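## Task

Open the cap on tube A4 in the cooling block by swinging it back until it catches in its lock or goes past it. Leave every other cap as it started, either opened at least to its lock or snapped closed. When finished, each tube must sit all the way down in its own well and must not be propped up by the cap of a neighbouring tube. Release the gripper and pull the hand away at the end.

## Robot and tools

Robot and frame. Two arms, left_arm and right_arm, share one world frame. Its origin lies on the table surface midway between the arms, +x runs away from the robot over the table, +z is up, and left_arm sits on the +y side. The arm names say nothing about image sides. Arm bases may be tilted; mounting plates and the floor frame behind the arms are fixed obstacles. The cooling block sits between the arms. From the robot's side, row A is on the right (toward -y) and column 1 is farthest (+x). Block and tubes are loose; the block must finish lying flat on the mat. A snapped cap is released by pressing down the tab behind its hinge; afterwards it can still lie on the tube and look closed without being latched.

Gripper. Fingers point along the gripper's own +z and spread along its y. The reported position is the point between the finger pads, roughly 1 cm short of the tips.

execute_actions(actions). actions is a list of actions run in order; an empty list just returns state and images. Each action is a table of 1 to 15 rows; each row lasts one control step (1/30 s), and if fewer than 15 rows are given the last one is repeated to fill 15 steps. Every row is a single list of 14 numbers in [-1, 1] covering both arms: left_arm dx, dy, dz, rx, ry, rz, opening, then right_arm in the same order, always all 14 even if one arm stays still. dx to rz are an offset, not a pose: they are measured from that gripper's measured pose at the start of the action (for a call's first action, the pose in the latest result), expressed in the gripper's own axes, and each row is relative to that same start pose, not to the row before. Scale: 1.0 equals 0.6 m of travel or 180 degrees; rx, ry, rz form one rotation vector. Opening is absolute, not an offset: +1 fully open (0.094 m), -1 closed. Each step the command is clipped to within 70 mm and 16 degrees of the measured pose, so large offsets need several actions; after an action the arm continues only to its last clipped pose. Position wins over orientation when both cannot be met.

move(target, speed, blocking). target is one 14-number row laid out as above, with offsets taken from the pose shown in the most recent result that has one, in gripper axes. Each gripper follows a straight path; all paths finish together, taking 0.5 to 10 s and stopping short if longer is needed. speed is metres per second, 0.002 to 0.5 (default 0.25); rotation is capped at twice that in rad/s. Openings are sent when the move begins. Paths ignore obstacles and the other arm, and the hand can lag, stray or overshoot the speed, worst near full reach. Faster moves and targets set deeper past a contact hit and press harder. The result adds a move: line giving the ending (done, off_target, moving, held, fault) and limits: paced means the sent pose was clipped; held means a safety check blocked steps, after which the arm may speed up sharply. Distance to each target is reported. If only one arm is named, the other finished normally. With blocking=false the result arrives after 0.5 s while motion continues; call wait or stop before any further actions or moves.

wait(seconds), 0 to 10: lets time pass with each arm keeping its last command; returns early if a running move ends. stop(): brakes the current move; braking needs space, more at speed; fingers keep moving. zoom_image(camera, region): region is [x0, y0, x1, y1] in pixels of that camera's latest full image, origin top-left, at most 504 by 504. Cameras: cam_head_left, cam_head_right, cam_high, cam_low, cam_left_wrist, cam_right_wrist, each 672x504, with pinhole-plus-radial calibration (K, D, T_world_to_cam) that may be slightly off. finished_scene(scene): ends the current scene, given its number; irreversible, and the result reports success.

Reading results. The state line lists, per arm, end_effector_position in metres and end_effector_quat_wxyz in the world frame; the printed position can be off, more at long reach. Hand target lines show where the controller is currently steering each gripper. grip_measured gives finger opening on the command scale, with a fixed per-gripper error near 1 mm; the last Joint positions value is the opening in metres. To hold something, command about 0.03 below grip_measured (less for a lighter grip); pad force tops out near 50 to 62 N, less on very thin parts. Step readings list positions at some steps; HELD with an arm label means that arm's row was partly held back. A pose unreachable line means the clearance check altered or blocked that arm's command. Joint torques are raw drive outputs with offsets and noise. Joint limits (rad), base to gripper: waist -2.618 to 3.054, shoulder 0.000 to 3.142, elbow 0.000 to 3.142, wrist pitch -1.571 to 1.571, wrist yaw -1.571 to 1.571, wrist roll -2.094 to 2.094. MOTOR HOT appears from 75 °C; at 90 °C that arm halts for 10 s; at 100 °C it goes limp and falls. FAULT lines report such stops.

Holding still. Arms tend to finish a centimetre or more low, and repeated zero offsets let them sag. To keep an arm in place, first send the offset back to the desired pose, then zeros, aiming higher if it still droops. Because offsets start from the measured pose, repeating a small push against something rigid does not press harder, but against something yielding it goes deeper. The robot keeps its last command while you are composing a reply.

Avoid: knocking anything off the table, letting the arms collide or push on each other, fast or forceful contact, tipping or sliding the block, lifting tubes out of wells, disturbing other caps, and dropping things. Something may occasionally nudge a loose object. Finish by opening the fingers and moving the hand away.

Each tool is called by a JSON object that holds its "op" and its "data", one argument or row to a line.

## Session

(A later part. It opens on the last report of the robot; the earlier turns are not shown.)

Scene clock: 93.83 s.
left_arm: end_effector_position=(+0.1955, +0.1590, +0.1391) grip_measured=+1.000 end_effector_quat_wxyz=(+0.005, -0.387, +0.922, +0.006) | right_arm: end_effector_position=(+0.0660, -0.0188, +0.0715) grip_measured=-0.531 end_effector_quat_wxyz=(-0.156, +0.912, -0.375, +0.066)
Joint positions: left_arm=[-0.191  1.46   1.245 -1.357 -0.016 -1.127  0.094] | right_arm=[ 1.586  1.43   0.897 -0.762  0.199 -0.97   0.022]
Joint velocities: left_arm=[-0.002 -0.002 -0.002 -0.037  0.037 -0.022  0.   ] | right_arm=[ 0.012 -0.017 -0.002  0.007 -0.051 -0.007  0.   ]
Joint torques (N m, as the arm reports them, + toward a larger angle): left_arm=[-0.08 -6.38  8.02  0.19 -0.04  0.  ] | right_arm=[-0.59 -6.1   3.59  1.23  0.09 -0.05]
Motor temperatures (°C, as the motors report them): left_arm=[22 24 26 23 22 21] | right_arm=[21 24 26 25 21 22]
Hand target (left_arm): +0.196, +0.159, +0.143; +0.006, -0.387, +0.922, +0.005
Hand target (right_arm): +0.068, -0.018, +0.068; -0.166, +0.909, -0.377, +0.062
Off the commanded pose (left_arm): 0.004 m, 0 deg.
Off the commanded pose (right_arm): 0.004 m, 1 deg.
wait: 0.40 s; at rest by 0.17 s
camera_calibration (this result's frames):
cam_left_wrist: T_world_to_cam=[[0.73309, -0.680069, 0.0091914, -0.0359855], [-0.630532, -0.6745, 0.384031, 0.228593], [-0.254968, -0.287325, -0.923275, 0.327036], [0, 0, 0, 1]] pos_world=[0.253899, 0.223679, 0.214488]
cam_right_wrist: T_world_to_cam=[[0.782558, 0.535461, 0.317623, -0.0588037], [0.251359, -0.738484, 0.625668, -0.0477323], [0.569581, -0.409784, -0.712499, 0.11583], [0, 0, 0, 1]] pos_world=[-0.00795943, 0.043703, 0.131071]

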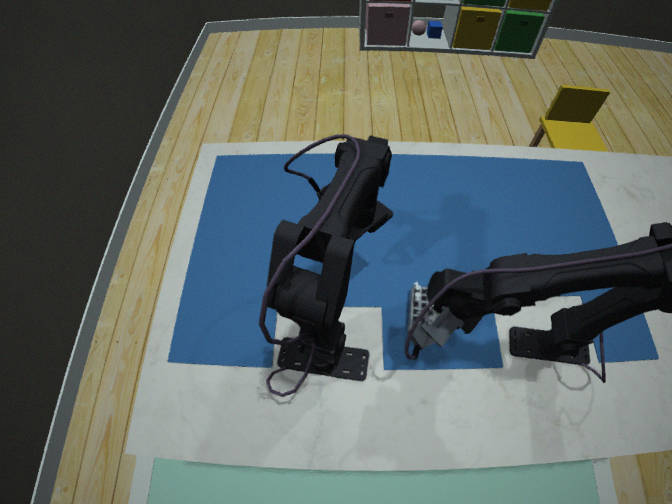

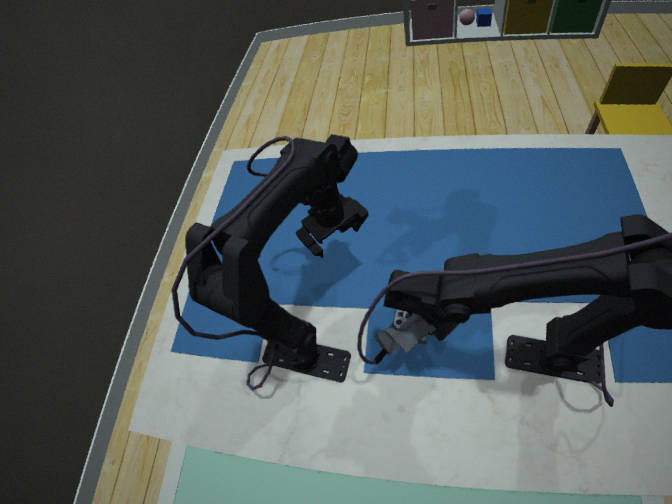

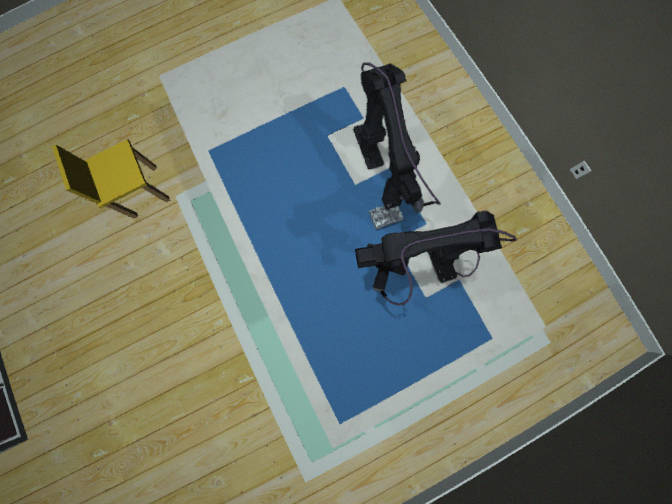

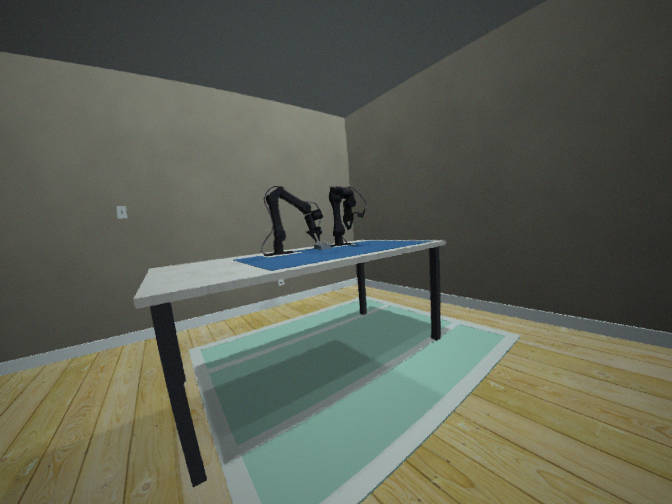

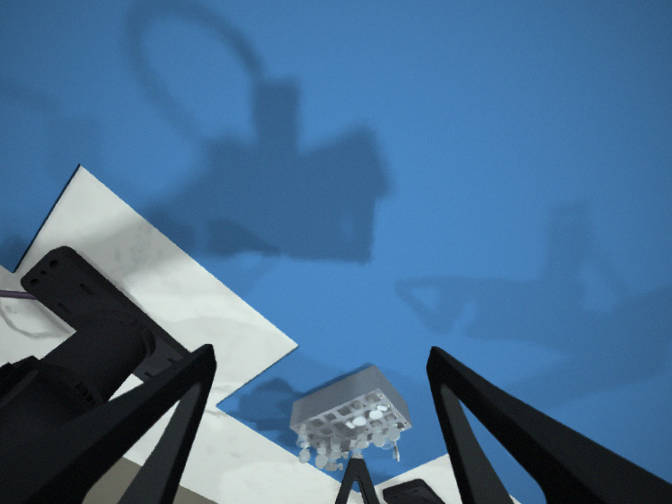

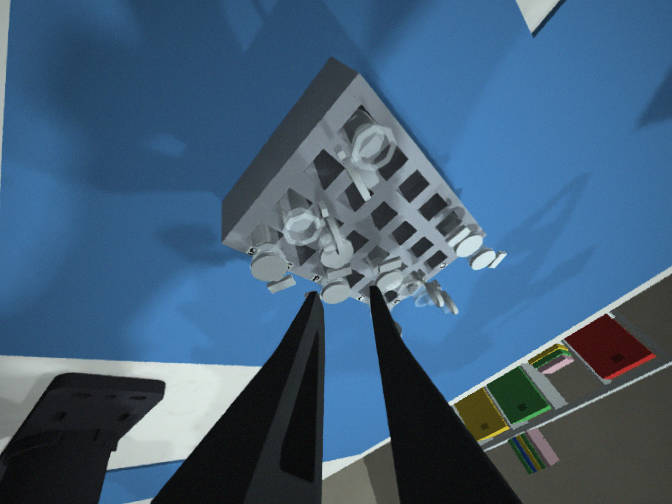

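{"op": "execute_actions", "data": {
  "actions": [
    [[0,0,-0.007,0,0,0,1,0.0012,-0.0012,0.0070,0.0062,-0.0047,0.0032,-0.545],[0,0,-0.007,0,0,0,1,0.0013,-0.0009,0.0076,0.0063,-0.0048,0.0032,-0.555],[0,0,-0.007,0,0,0,1,0.0014,-0.0005,0.0083,0.0063,-0.0048,0.0032,-0.565],[0,0,-0.007,0,0,0,1,0.0015,-0.0002,0.0089,0.0064,-0.0048,0.0032,-0.574],[0,0,-0.007,0,0,0,1,0.0016,0.0002,0.0095,0.0064,-0.0049,0.0032,-0.574],[0,0,-0.007,0,0,0,1,0.0017,0.0006,0.0101,0.0065,-0.0049,0.0032,-0.574],[0,0,-0.007,0,0,0,1,0.0018,0.0009,0.0107,0.0065,-0.0049,0.0032,-0.574],[0,0,-0.007,0,0,0,1,0.0019,0.0013,0.0114,0.0066,-0.0050,0.0032,-0.574],[0,0,-0.007,0,0,0,1,0.0020,0.0016,0.0120,0.0066,-0.0050,0.0032,-0.574],[0,0,-0.007,0,0,0,1,0.0021,0.0020,0.0126,0.00665,-0.0050,0.0032,-0.574]]
  ]
}}

{"op": "zoom_image", "data": {
  "camera": "cam_right_wrist",
  "region": [270, 230, 410, 340]
}}

Scene clock: 101.80 s.
left_arm: end_effector_position=(+0.1949, +0.1592, +0.1391) grip_measured=+1.000 end_effector_quat_wxyz=(+0.004, -0.387, +0.922, +0.007) | right_arm: end_effector_position=(+0.0656, -0.0198, +0.0710) grip_measured=-0.572 end_effector_quat_wxyz=(-0.160, +0.911, -0.375, +0.064)
Joint positions: left_arm=[-0.191  1.46   1.245 -1.359 -0.016 -1.127  0.094] | right_arm=[ 1.586  1.417  0.882 -0.749  0.198 -0.97   0.02 ]
Joint velocities: left_arm=[ 0.007  0.002 -0.002 -0.037  0.051 -0.051  0.   ] | right_arm=[-0.002 -0.002 -0.007  0.007 -0.022 -0.022 -0.   ]
Joint torques (N m, as the arm reports them, + toward a larger angle): left_arm=[-0.06 -6.37  8.02  0.19 -0.04  0.  ] | right_arm=[-0.63 -5.12  3.17  1.3   0.09 -0.07]
Motor temperatures (°C, as the motors report them): left_arm=[22 24 26 23 22 21] | right_arm=[21 24 26 25 21 22]
Hand target (left_arm): +0.195, +0.159, +0.143; +0.005, -0.387, +0.922, +0.006
Hand target (right_arm): +0.068, -0.019, +0.064; -0.168, +0.909, -0.377, +0.062
Off the commanded pose (left_arm): 0.004 m, 0 deg.
Off the commanded pose (right_arm): 0.007 m, 1 deg.
Step readings (end_effector_position):
0: left_arm (+0.1955, +0.1590, +0.1391) | right_arm (+0.0660, -0.0188, +0.0715)
1: left_arm (+0.1954, +0.1590, +0.1391) | right_arm (+0.0660, -0.0188, +0.0715)
2: left_arm (+0.1953, +0.1591, +0.1391) | right_arm (+0.0659, -0.0188, +0.0715)
4: left_arm (+0.1951, +0.1591, +0.1391) | right_arm (+0.0657, -0.0195, +0.0712)
8: left_arm (+0.1950, +0.1592, +0.1391) | right_arm (+0.0656, -0.0197, +0.0711)
15: end_effector_position above
camera_calibration (this result's frames):
cam_left_wrist: T_world_to_cam=[[0.73311, -0.680076, 0.00674737, -0.0350408], [-0.629561, -0.674836, 0.385031, 0.228069], [-0.257297, -0.286518, -0.922879, 0.32721], [0, 0, 0, 1]] pos_world=[0.253462, 0.22383, 0.214398]
cam_right_wrist: T_world_to_cam=[[0.782298, 0.532459, 0.323261, -0.0582333], [0.251607, -0.744846, 0.617979, -0.0476497], [0.569828, -0.402109, -0.716662, 0.11575], [0, 0, 0, 1]] pos_world=[-0.00841291, 0.0420594, 0.131225]

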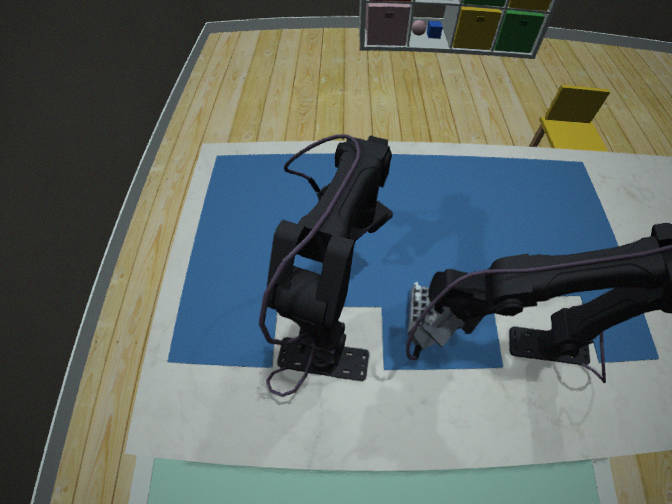

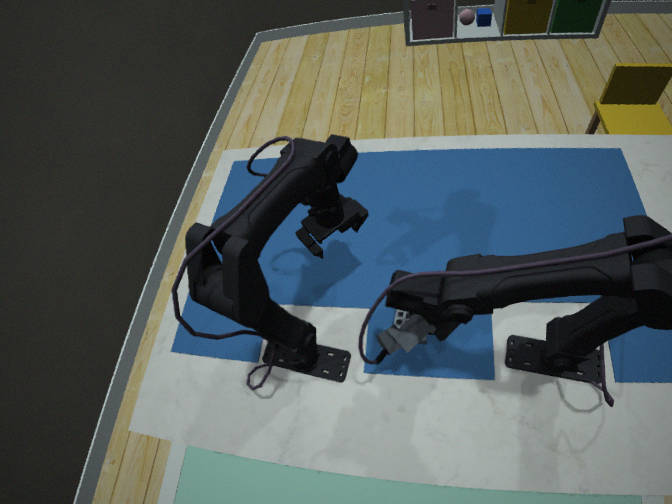

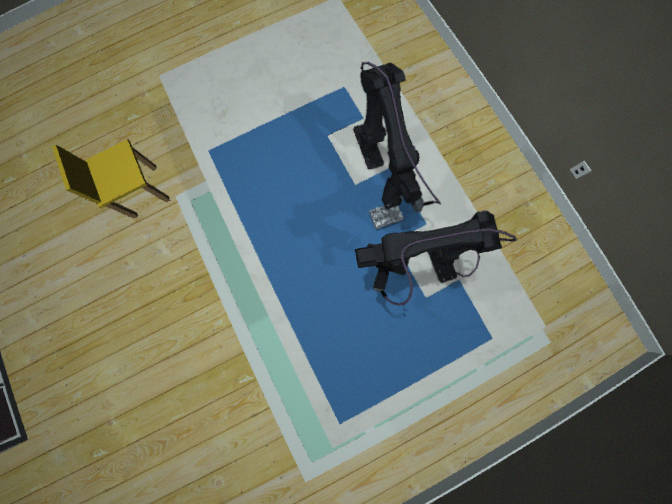

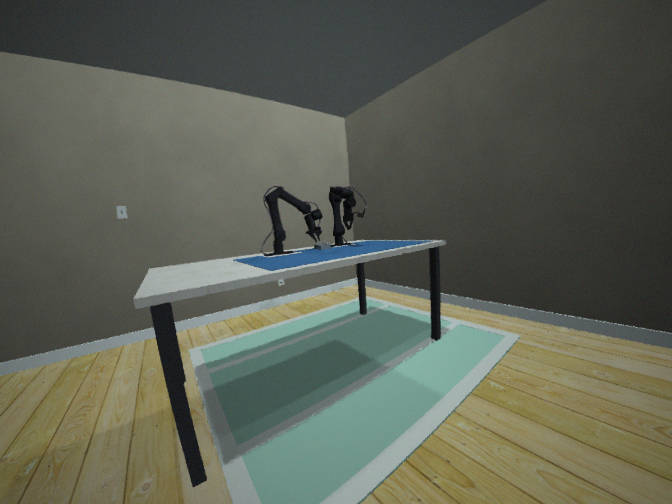

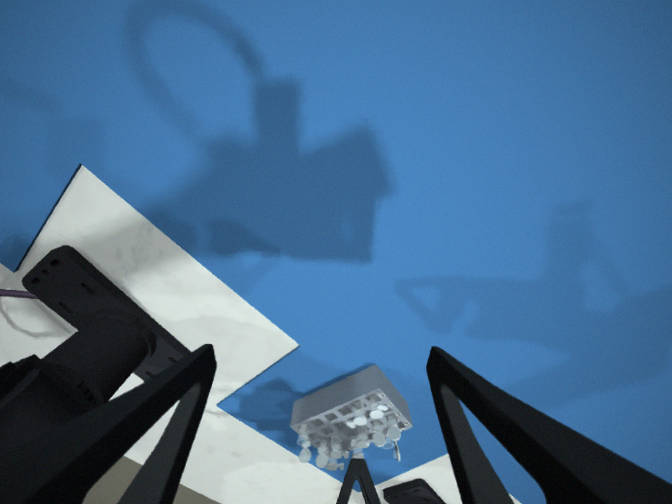

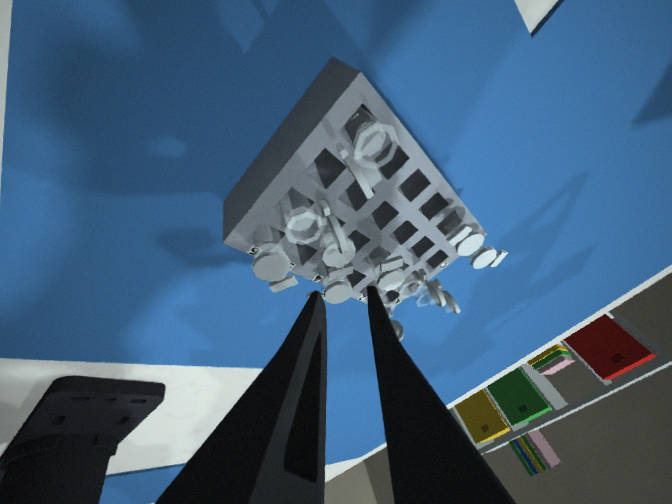

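Region (270, 230, 410, 340) of cam_right_wrist's 672x504 image, scaled by 3.600, with more detail than that image has; it fills the top 396 rows of this view, and the rest is white.

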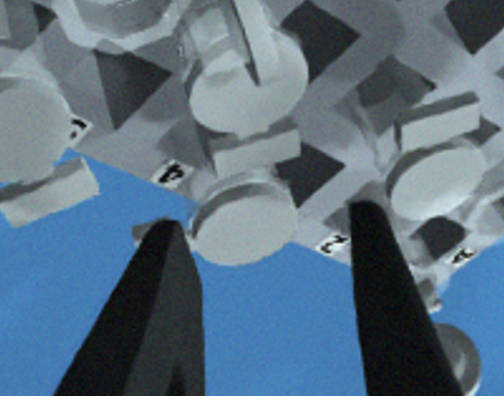

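{"op": "execute_actions", "data": {
  "actions": [
    [[0,0,-0.007,0,0,0,1,0.0015,-0.0012,0.0081,0.0047,-0.0037,0.0027,-0.574],[0,0,-0.007,0,0,0,1,0.0016,-0.0026,0.0039,0.0055,-0.0043,0.0029,-0.574],[0,0,-0.007,0,0,0,1,0.0016,-0.0040,-0.0003,0.0063,-0.0049,0.0031,-0.574],[0,0,-0.007,0,0,0,1,0.0016,-0.0055,-0.0044,0.0072,-0.0054,0.0034,-0.574],[0,0,-0.007,0,0,0,1,0.0017,-0.0069,-0.0086,0.0080,-0.0060,0.0036,-0.574],[0,0,-0.007,0,0,0,1,0.0017,-0.0083,-0.0128,0.0088,-0.0066,0.0038,-0.574]]
  ]
}}

{"op": "zoom_image", "data": {
  "camera": "cam_right_wrist",
  "region": [270, 230, 410, 340]
}}

Scene clock: 109.83 s.
left_arm: end_effector_position=(+0.1943, +0.1594, +0.1391) grip_measured=+1.000 end_effector_quat_wxyz=(+0.003, -0.387, +0.922, +0.008) | right_arm: end_effector_position=(+0.0657, -0.0193, +0.0736) grip_measured=-0.573 end_effector_quat_wxyz=(-0.165, +0.910, -0.375, +0.063)
Joint positions: left_arm=[-0.191  1.46   1.245 -1.362 -0.016 -1.127  0.094] | right_arm=[ 1.586  1.408  0.882 -0.749  0.198 -0.971  0.02 ]
Joint velocities: left_arm=[-0.002 -0.012 -0.002 -0.037 -0.022  0.066  0.   ] | right_arm=[-0.012  0.002  0.002  0.037  0.037  0.022 -0.   ]
Joint torques (N m, as the arm reports them, + toward a larger angle): left_arm=[-0.07 -6.37  8.02  0.19 -0.04  0.  ] | right_arm=[-0.71 -7.26  5.54  0.91  0.06 -0.08]
Motor temperatures (°C, as the motors report them): left_arm=[22 24 26 23 22 21] | right_arm=[21 24 26 26 21 22]
Hand target (left_arm): +0.195, +0.159, +0.143; +0.004, -0.387, +0.922, +0.007
Hand target (right_arm): +0.068, -0.019, +0.080; -0.177, +0.907, -0.378, +0.059
Off the commanded pose (left_arm): 0.004 m, 0 deg.
Off the commanded pose (right_arm): 0.007 m, 2 deg.
Step readings (end_effector_position):
0: left_arm (+0.1949, +0.1592, +0.1391) | right_arm (+0.0656, -0.0198, +0.0710)
1: left_arm (+0.1948, +0.1593, +0.1391) | right_arm (+0.0656, -0.0198, +0.0710)
2: left_arm (+0.1947, +0.1593, +0.1391) | right_arm (+0.0656, -0.0197, +0.0714)
4: left_arm (+0.1945, +0.1593, +0.1391) | right_arm (+0.0656, -0.0196, +0.0720)
8: left_arm (+0.1943, +0.1594, +0.1391) | right_arm (+0.0657, -0.0194, +0.0731)
15: end_effector_position above
camera_calibration (this result's frames):
cam_left_wrist: T_world_to_cam=[[0.733124, -0.680081, 0.0043033, -0.0340953], [-0.628588, -0.675173, 0.386029, 0.227545], [-0.259626, -0.285712, -0.922477, 0.327382], [0, 0, 0, 1]] pos_world=[0.253025, 0.223982, 0.21431]
cam_right_wrist: T_world_to_cam=[[0.781385, 0.530002, 0.329447, -0.059795], [0.251141, -0.75035, 0.611476, -0.0485299], [0.571284, -0.395061, -0.719418, 0.117979], [0, 0, 0, 1]] pos_world=[-0.00848852, 0.0418858, 0.13425]

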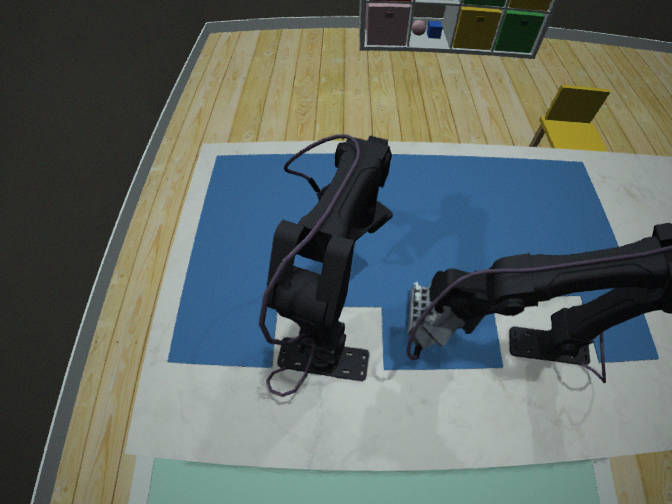

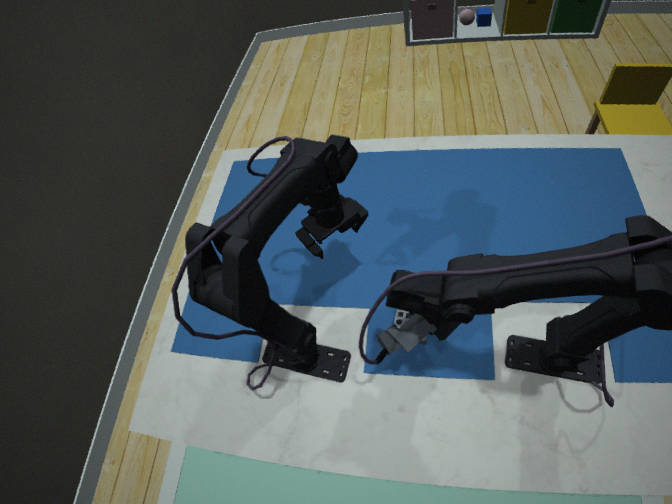

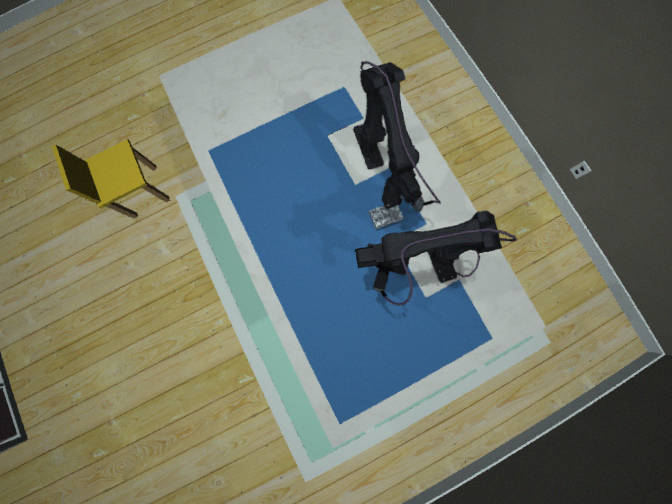

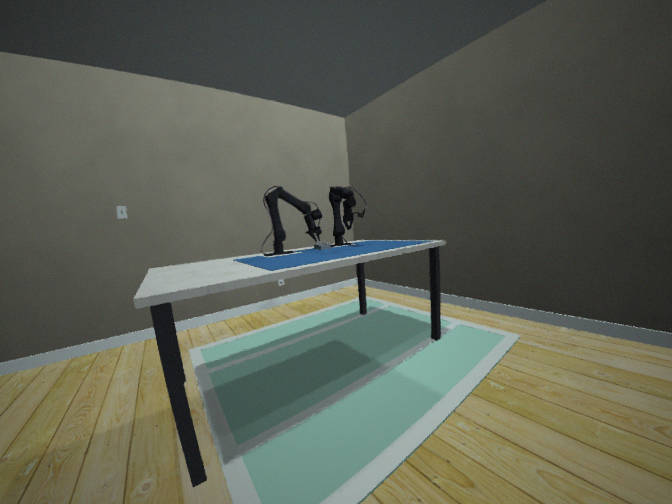

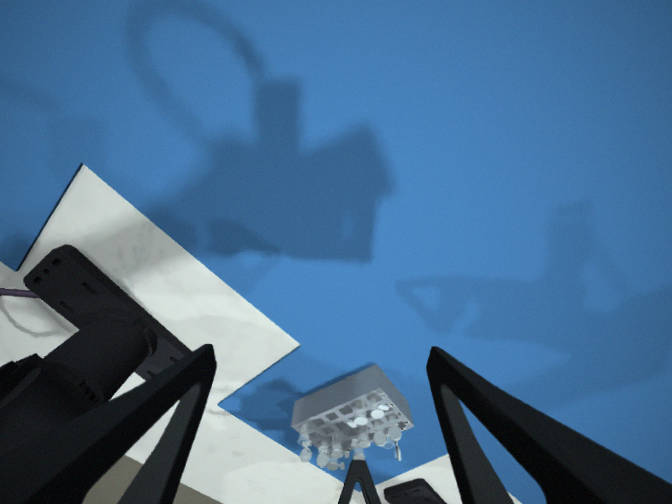

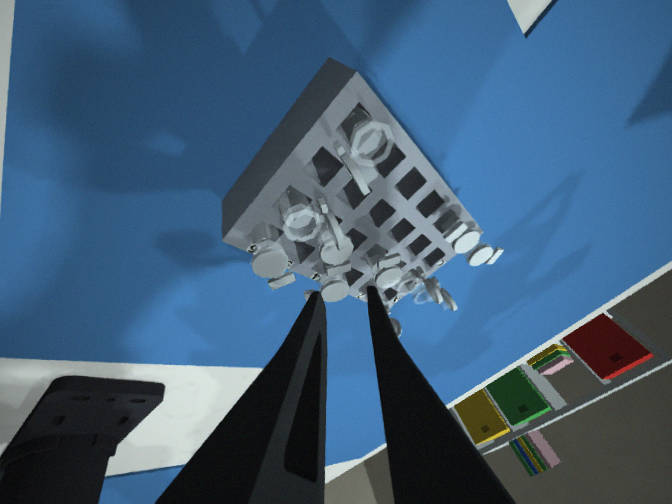

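Region (270, 230, 410, 340) of cam_right_wrist's 672x504 image, scaled by 3.600, with more detail than that image has; it fills the top 396 rows of this view, and the rest is white.

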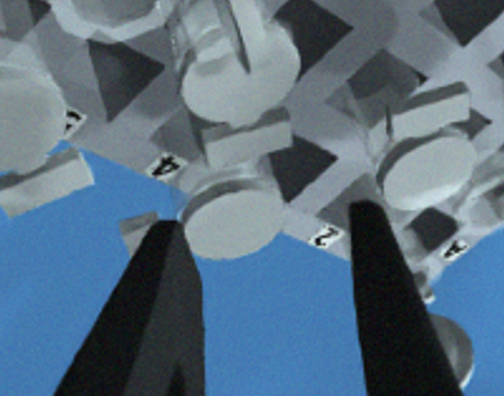

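{"op": "execute_actions", "data": {
  "actions": [
    [[0,0,-0.007,0,0,0,1,0.0031,-0.0034,-0.0066,0.0039,-0.0032,0.0026,-0.574],[0,0,-0.007,0,0,0,1,0.0040,-0.0006,-0.0042,0.0014,-0.0016,0.0017,-0.574],[0,0,-0.007,0,0,0,1,0.0049,0.0023,-0.0019,-0.0011,0.0001,0.0009,-0.574],[0,0,-0.007,0,0,0,1,0.0058,0.0051,0.0005,-0.0036,0.0017,0,-0.574]]
  ]
}}

{"op": "zoom_image", "data": {
  "camera": "cam_right_wrist",
  "region": [270, 230, 410, 340]
}}

Scene clock: 117.00 s.
left_arm: end_effector_position=(+0.1936, +0.1597, +0.1391) grip_measured=+1.000 end_effector_quat_wxyz=(+0.002, -0.387, +0.922, +0.009) | right_arm: end_effector_position=(+0.0657, -0.0195, +0.0736) grip_measured=-0.573 end_effector_quat_wxyz=(-0.164, +0.910, -0.374, +0.063)
Joint positions: left_arm=[-0.191  1.46   1.245 -1.365 -0.016 -1.127  0.094] | right_arm=[ 1.586  1.408  0.882 -0.749  0.198 -0.972  0.02 ]
Joint velocities: left_arm=[ 0.007 -0.007 -0.007 -0.037  0.022 -0.051  0.   ] | right_arm=[-0.007 -0.002 -0.007 -0.051  0.007 -0.037 -0.001]
Joint torques (N m, as the arm reports them, + toward a larger angle): left_arm=[-0.08 -6.36  8.02  0.19 -0.03  0.  ] | right_arm=[-0.5  -5.46  5.37  0.75  0.08 -0.06]
Motor temperatures (°C, as the motors report them): left_arm=[22 24 26 23 22 21] | right_arm=[21 24 26 25 21 22]
Hand target (left_arm): +0.194, +0.159, +0.143; +0.003, -0.387, +0.922, +0.008
Hand target (right_arm): +0.066, -0.024, +0.072; -0.159, +0.911, -0.375, +0.063
Off the commanded pose (left_arm): 0.004 m, 0 deg.
Off the commanded pose (right_arm): 0.004 m, 1 deg.
Step readings (end_effector_position):
0: left_arm (+0.1943, +0.1594, +0.1391) | right_arm (+0.0657, -0.0193, +0.0736)
1: left_arm (+0.1942, +0.1595, +0.1391) | right_arm (+0.0657, -0.0193, +0.0736)
2: left_arm (+0.1941, +0.1595, +0.1391) | right_arm (+0.0657, -0.0193, +0.0736)
4: left_arm (+0.1939, +0.1596, +0.1391) | right_arm (+0.0657, -0.0193, +0.0736)
8: left_arm (+0.1937, +0.1596, +0.1391) | right_arm (+0.0657, -0.0195, +0.0736)
15: end_effector_position above
camera_calibration (this result's frames):
cam_left_wrist: T_world_to_cam=[[0.733132, -0.680084, 0.0018592, -0.0331489], [-0.627613, -0.67551, 0.387024, 0.227022], [-0.261953, -0.284906, -0.922068, 0.327551], [0, 0, 0, 1]] pos_world=[0.252587, 0.224133, 0.214223]
cam_right_wrist: T_world_to_cam=[[0.78098, 0.530869, 0.329011, -0.0595867], [0.25163, -0.749598, 0.612197, -0.0486931], [0.571622, -0.395324, -0.719004, 0.117827], [0, 0, 0, 1]] pos_world=[-0.00856405, 0.0417125, 0.134133]

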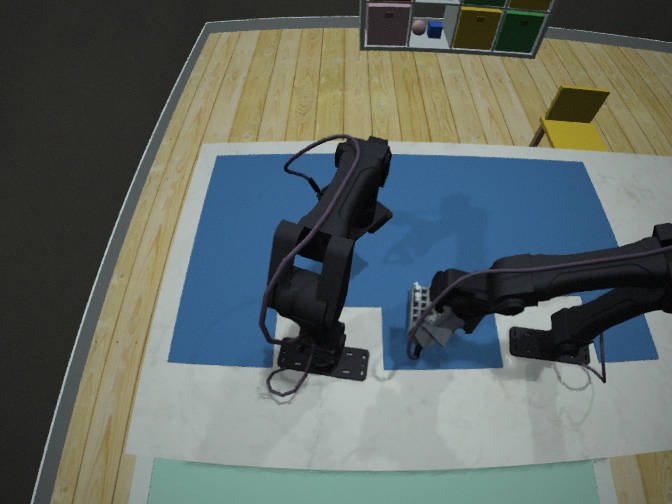

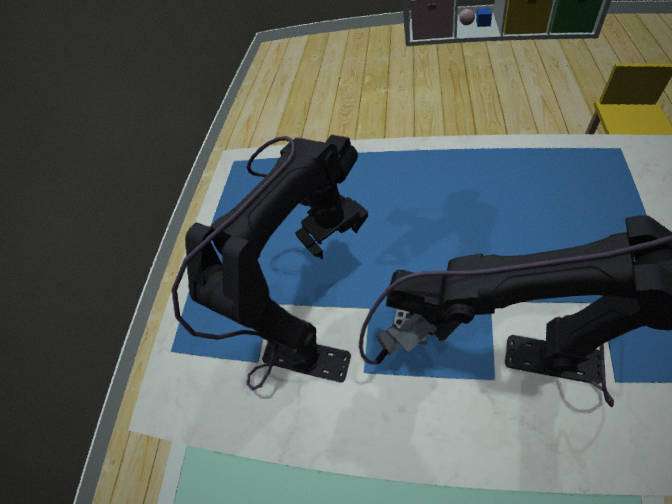

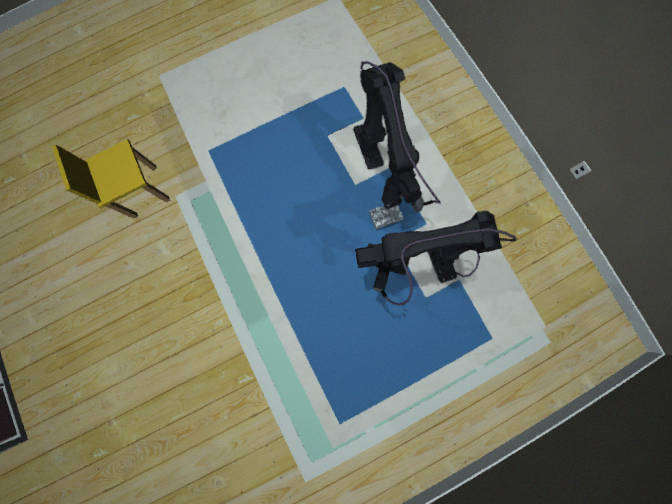

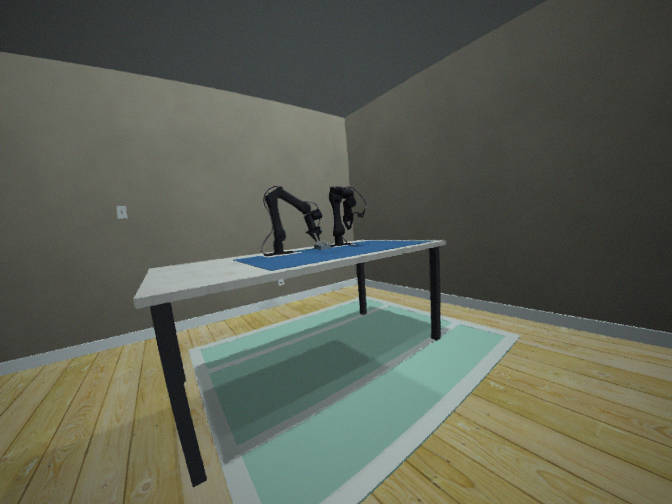

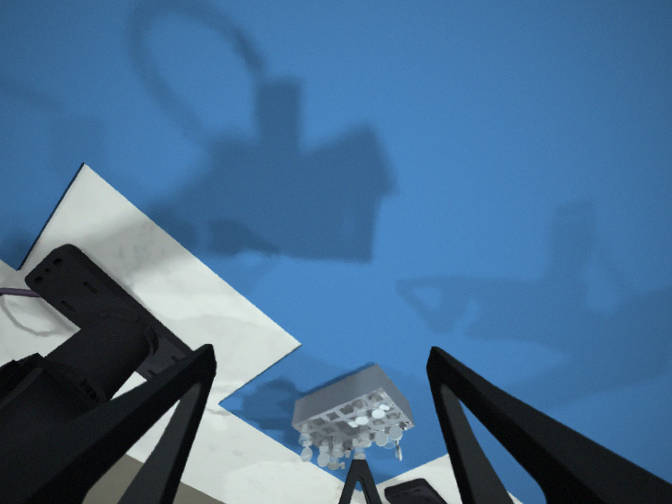

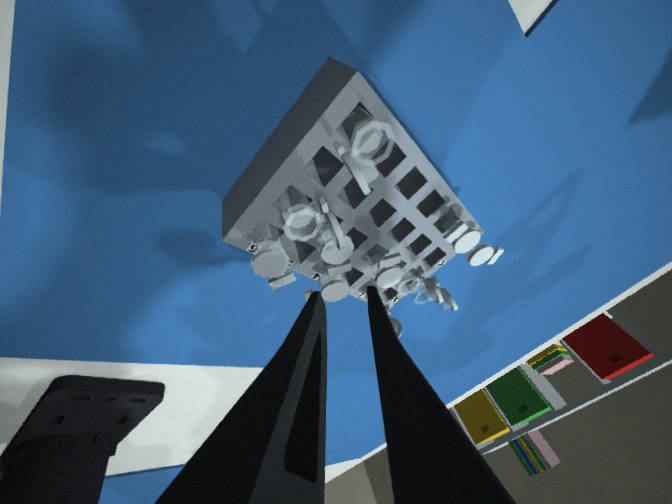

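Region (270, 230, 410, 340) of cam_right_wrist's 672x504 image, scaled by 3.600, with more detail than that image has; it fills the top 396 rows of this view, and the rest is white.

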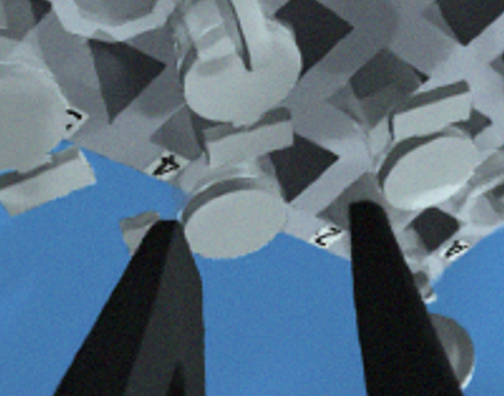

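{"op": "execute_actions", "data": {
  "actions": [
    [[0,0,-0.007,0,0,0,1,0.0067,0.0066,0.0005,-0.0047,0.0025,0,-0.555],[0,0,-0.007,0,0,0,1,0.0079,0.0082,0.0005,-0.006,0.0033,-0.0002,-0.532]]
  ]
}}

{"op": "zoom_image", "data": {
  "camera": "cam_right_wrist",
  "region": [270, 230, 410, 340]
}}

Scene clock: 118.57 s.
left_arm: end_effector_position=(+0.1930, +0.1599, +0.1391) grip_measured=+1.000 end_effector_quat_wxyz=(+0.001, -0.387, +0.922, +0.010) | right_arm: end_effector_position=(+0.0653, -0.0217, +0.0729) grip_measured=-0.534 end_effector_quat_wxyz=(-0.160, +0.911, -0.374, +0.064)
Joint positions: left_arm=[-0.191  1.46   1.245 -1.367 -0.016 -1.127  0.094] | right_arm=[ 1.586  1.408  0.882 -0.759  0.198 -0.972  0.022]
Joint velocities: left_arm=[-0.007  0.007  0.007  0.037  0.007  0.022  0.   ] | right_arm=[ 0.017  0.002  0.002  0.007  0.022 -0.066 -0.001]
Joint torques (N m, as the arm reports them, + toward a larger angle): left_arm=[-0.06 -6.36  8.01  0.17 -0.04 -0.01] | right_arm=[-0.53 -5.36  5.35  0.72  0.07 -0.07]
Motor temperatures (°C, as the motors report them): left_arm=[22 24 26 23 22 21] | right_arm=[21 24 26 25 21 22]
Hand target (left_arm): +0.194, +0.160, +0.143; +0.002, -0.387, +0.922, +0.009
Hand target (right_arm): +0.066, -0.026, +0.072; -0.154, +0.912, -0.376, +0.064
Off the commanded pose (left_arm): 0.004 m, 0 deg.
Off the commanded pose (right_arm): 0.005 m, 1 deg.
Step readings (end_effector_position):
0: left_arm (+0.1936, +0.1597, +0.1391) | right_arm (+0.0657, -0.0195, +0.0736)
1: left_arm (+0.1936, +0.1597, +0.1391) | right_arm (+0.0656, -0.0196, +0.0735)
2: left_arm (+0.1934, +0.1597, +0.1391) | right_arm (+0.0656, -0.0199, +0.0735)
4: left_arm (+0.1933, +0.1598, +0.1391) | right_arm (+0.0655, -0.0207, +0.0732)
8: left_arm (+0.1931, +0.1598, +0.1391) | right_arm (+0.0654, -0.0214, +0.0730)
15: end_effector_position above
camera_calibration (this result's frames):
cam_left_wrist: T_world_to_cam=[[0.733134, -0.680084, -0.000584916, -0.0322017], [-0.626635, -0.675849, 0.388016, 0.2265], [-0.264279, -0.284101, -0.921652, 0.327717], [0, 0, 0, 1]] pos_world=[0.25215, 0.224285, 0.214137]
cam_right_wrist: T_world_to_cam=[[0.781449, 0.533941, 0.322867, -0.057443], [0.252516, -0.743795, 0.618874, -0.0502779], [0.570589, -0.402089, -0.716067, 0.116371], [0, 0, 0, 1]] pos_world=[-0.00881541, 0.0400664, 0.132992]

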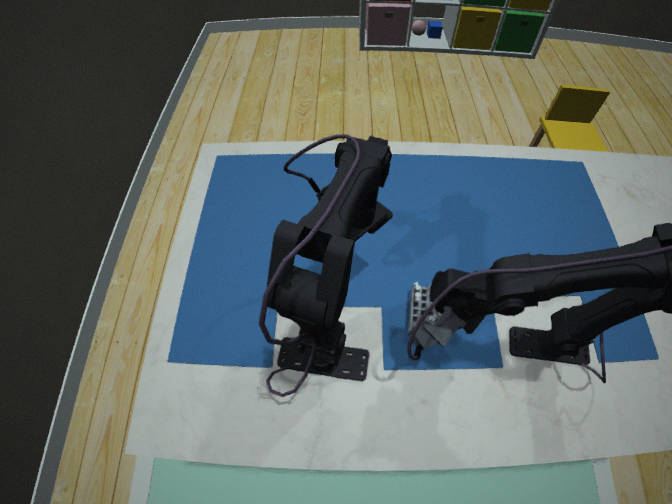

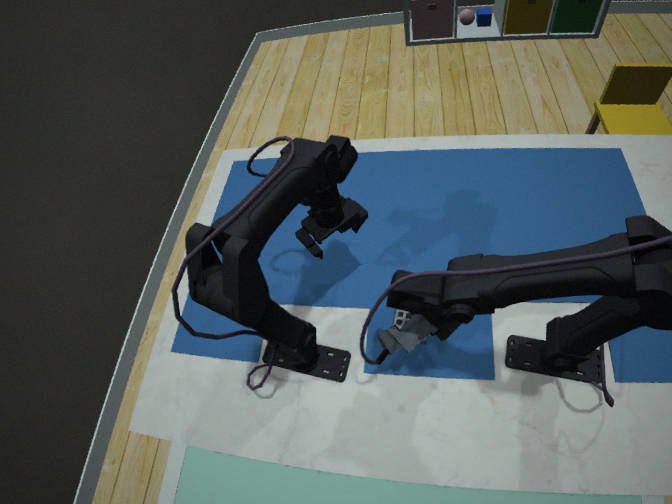

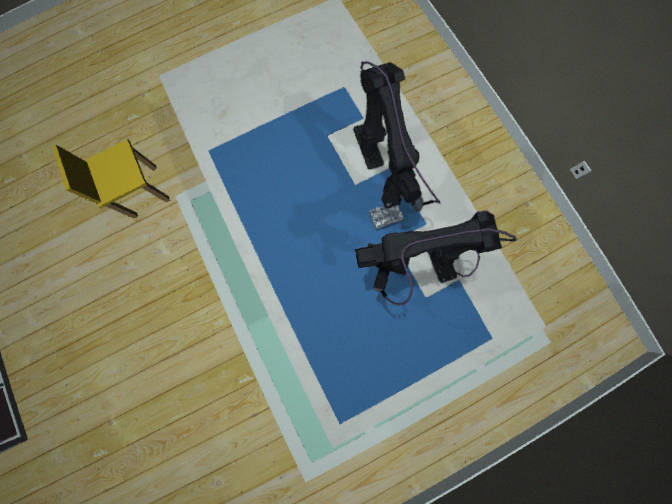

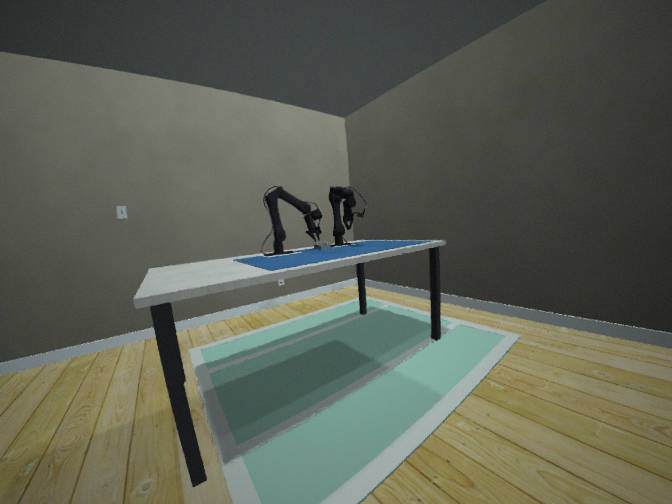

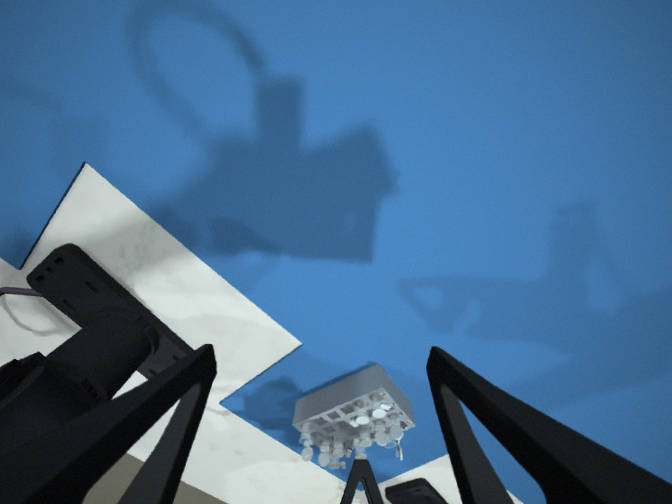

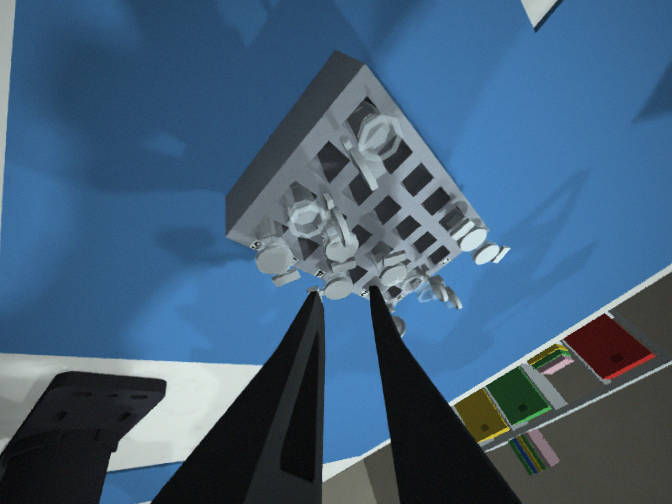

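Region (270, 230, 410, 340) of cam_right_wrist's 672x504 image, scaled by 3.600, with more detail than that image has; it fills the top 396 rows of this view, and the rest is white.

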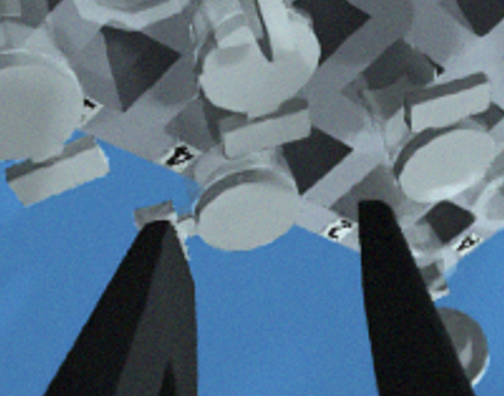

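{"op": "execute_actions", "data": {
  "actions": []
}}

Scene clock: 122.60 s.
left_arm: end_effector_position=(+0.1930, +0.1599, +0.1391) grip_measured=+1.000 end_effector_quat_wxyz=(+0.001, -0.387, +0.922, +0.010) | right_arm: end_effector_position=(+0.0653, -0.0218, +0.0729) grip_measured=-0.534 end_effector_quat_wxyz=(-0.160, +0.911, -0.374, +0.064)
Joint positions: left_arm=[-0.191  1.46   1.245 -1.367 -0.016 -1.127  0.094] | right_arm=[ 1.586  1.408  0.882 -0.759  0.198 -0.972  0.022]
Joint velocities: left_arm=[-0.007  0.007 -0.017  0.037 -0.081  0.007  0.   ] | right_arm=[ 0.007  0.002  0.007  0.037  0.007 -0.007 -0.   ]
Joint torques (N m, as the arm reports them, + toward a larger angle): left_arm=[-0.07 -6.35  8.02  0.17 -0.03  0.  ] | right_arm=[-0.5  -5.38  5.37  0.75  0.08 -0.07]
Motor temperatures (°C, as the motors report them): left_arm=[22 24 26 23 22 21] | right_arm=[21 24 26 25 21 22]
Hand target (left_arm): +0.194, +0.160, +0.143; +0.002, -0.387, +0.922, +0.009
Hand target (right_arm): +0.066, -0.026, +0.072; -0.154, +0.912, -0.376, +0.064
Off the commanded pose (left_arm): 0.004 m, 0 deg.
Off the commanded pose (right_arm): 0.004 m, 1 deg.
camera_calibration (this result's frames):
cam_left_wrist: T_world_to_cam=[[0.733134, -0.680084, -0.000584916, -0.0322017], [-0.626635, -0.675849, 0.388016, 0.2265], [-0.264279, -0.284101, -0.921652, 0.327717], [0, 0, 0, 1]] pos_world=[0.25215, 0.224285, 0.214137]
cam_right_wrist: T_world_to_cam=[[0.781468, 0.534063, 0.322621, -0.0573572], [0.252552, -0.743561, 0.61914, -0.0503408], [0.570548, -0.402359, -0.715948, 0.116313], [0, 0, 0, 1]] pos_world=[-0.0088255, 0.0400003, 0.132946]

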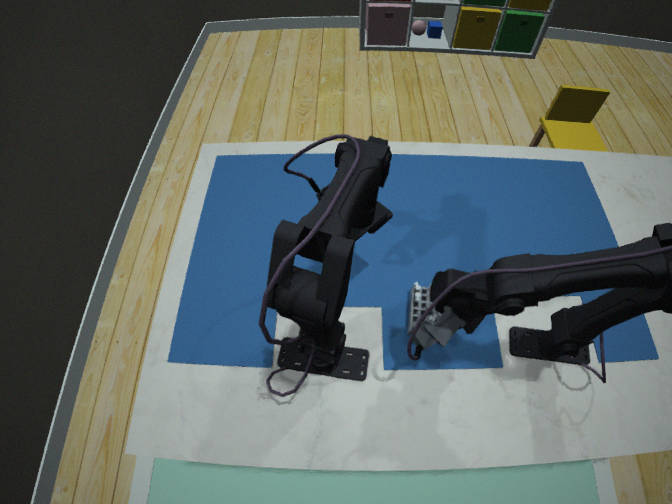

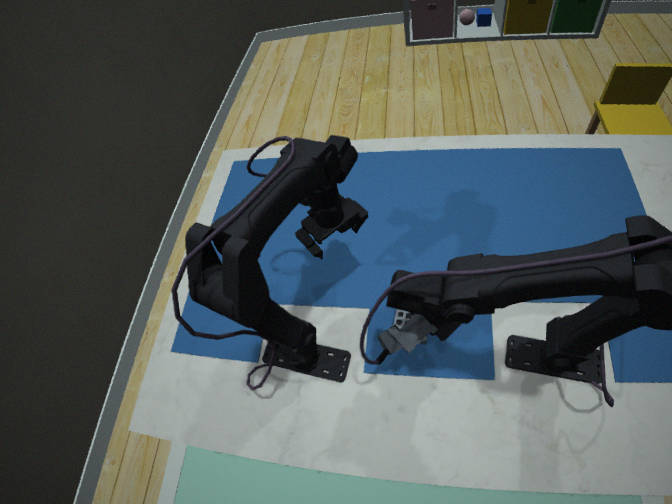

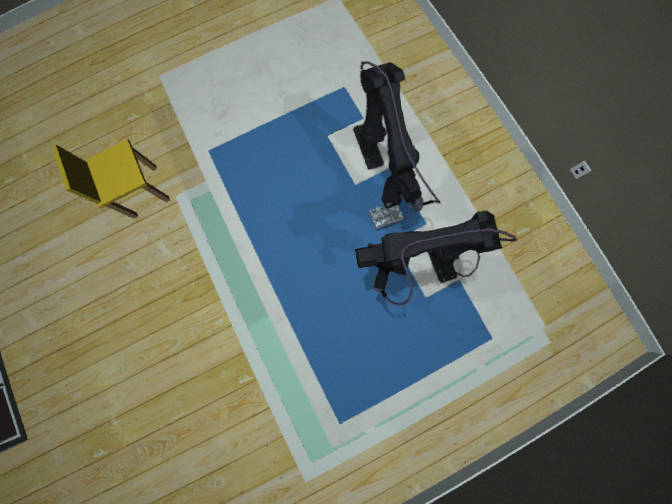

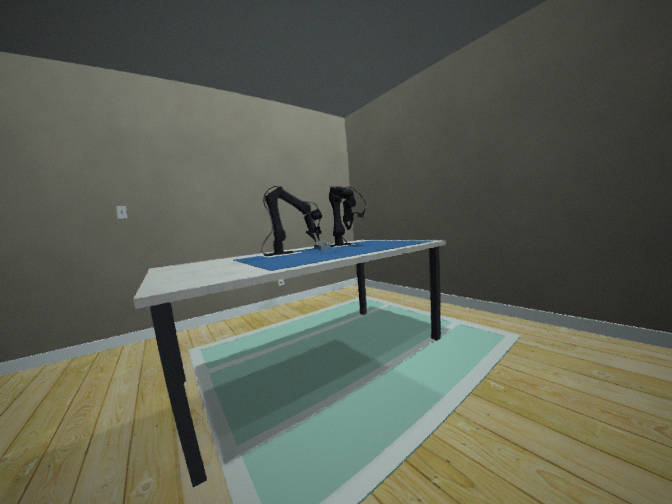

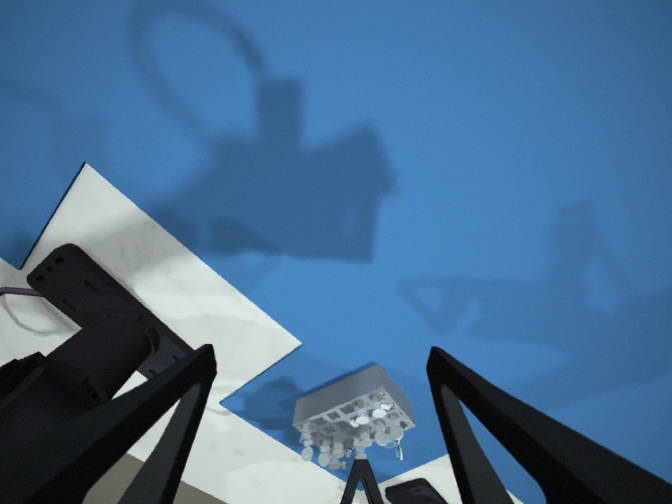

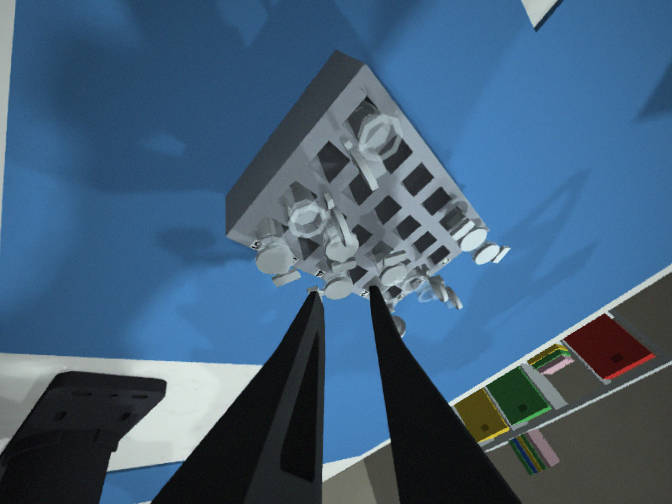

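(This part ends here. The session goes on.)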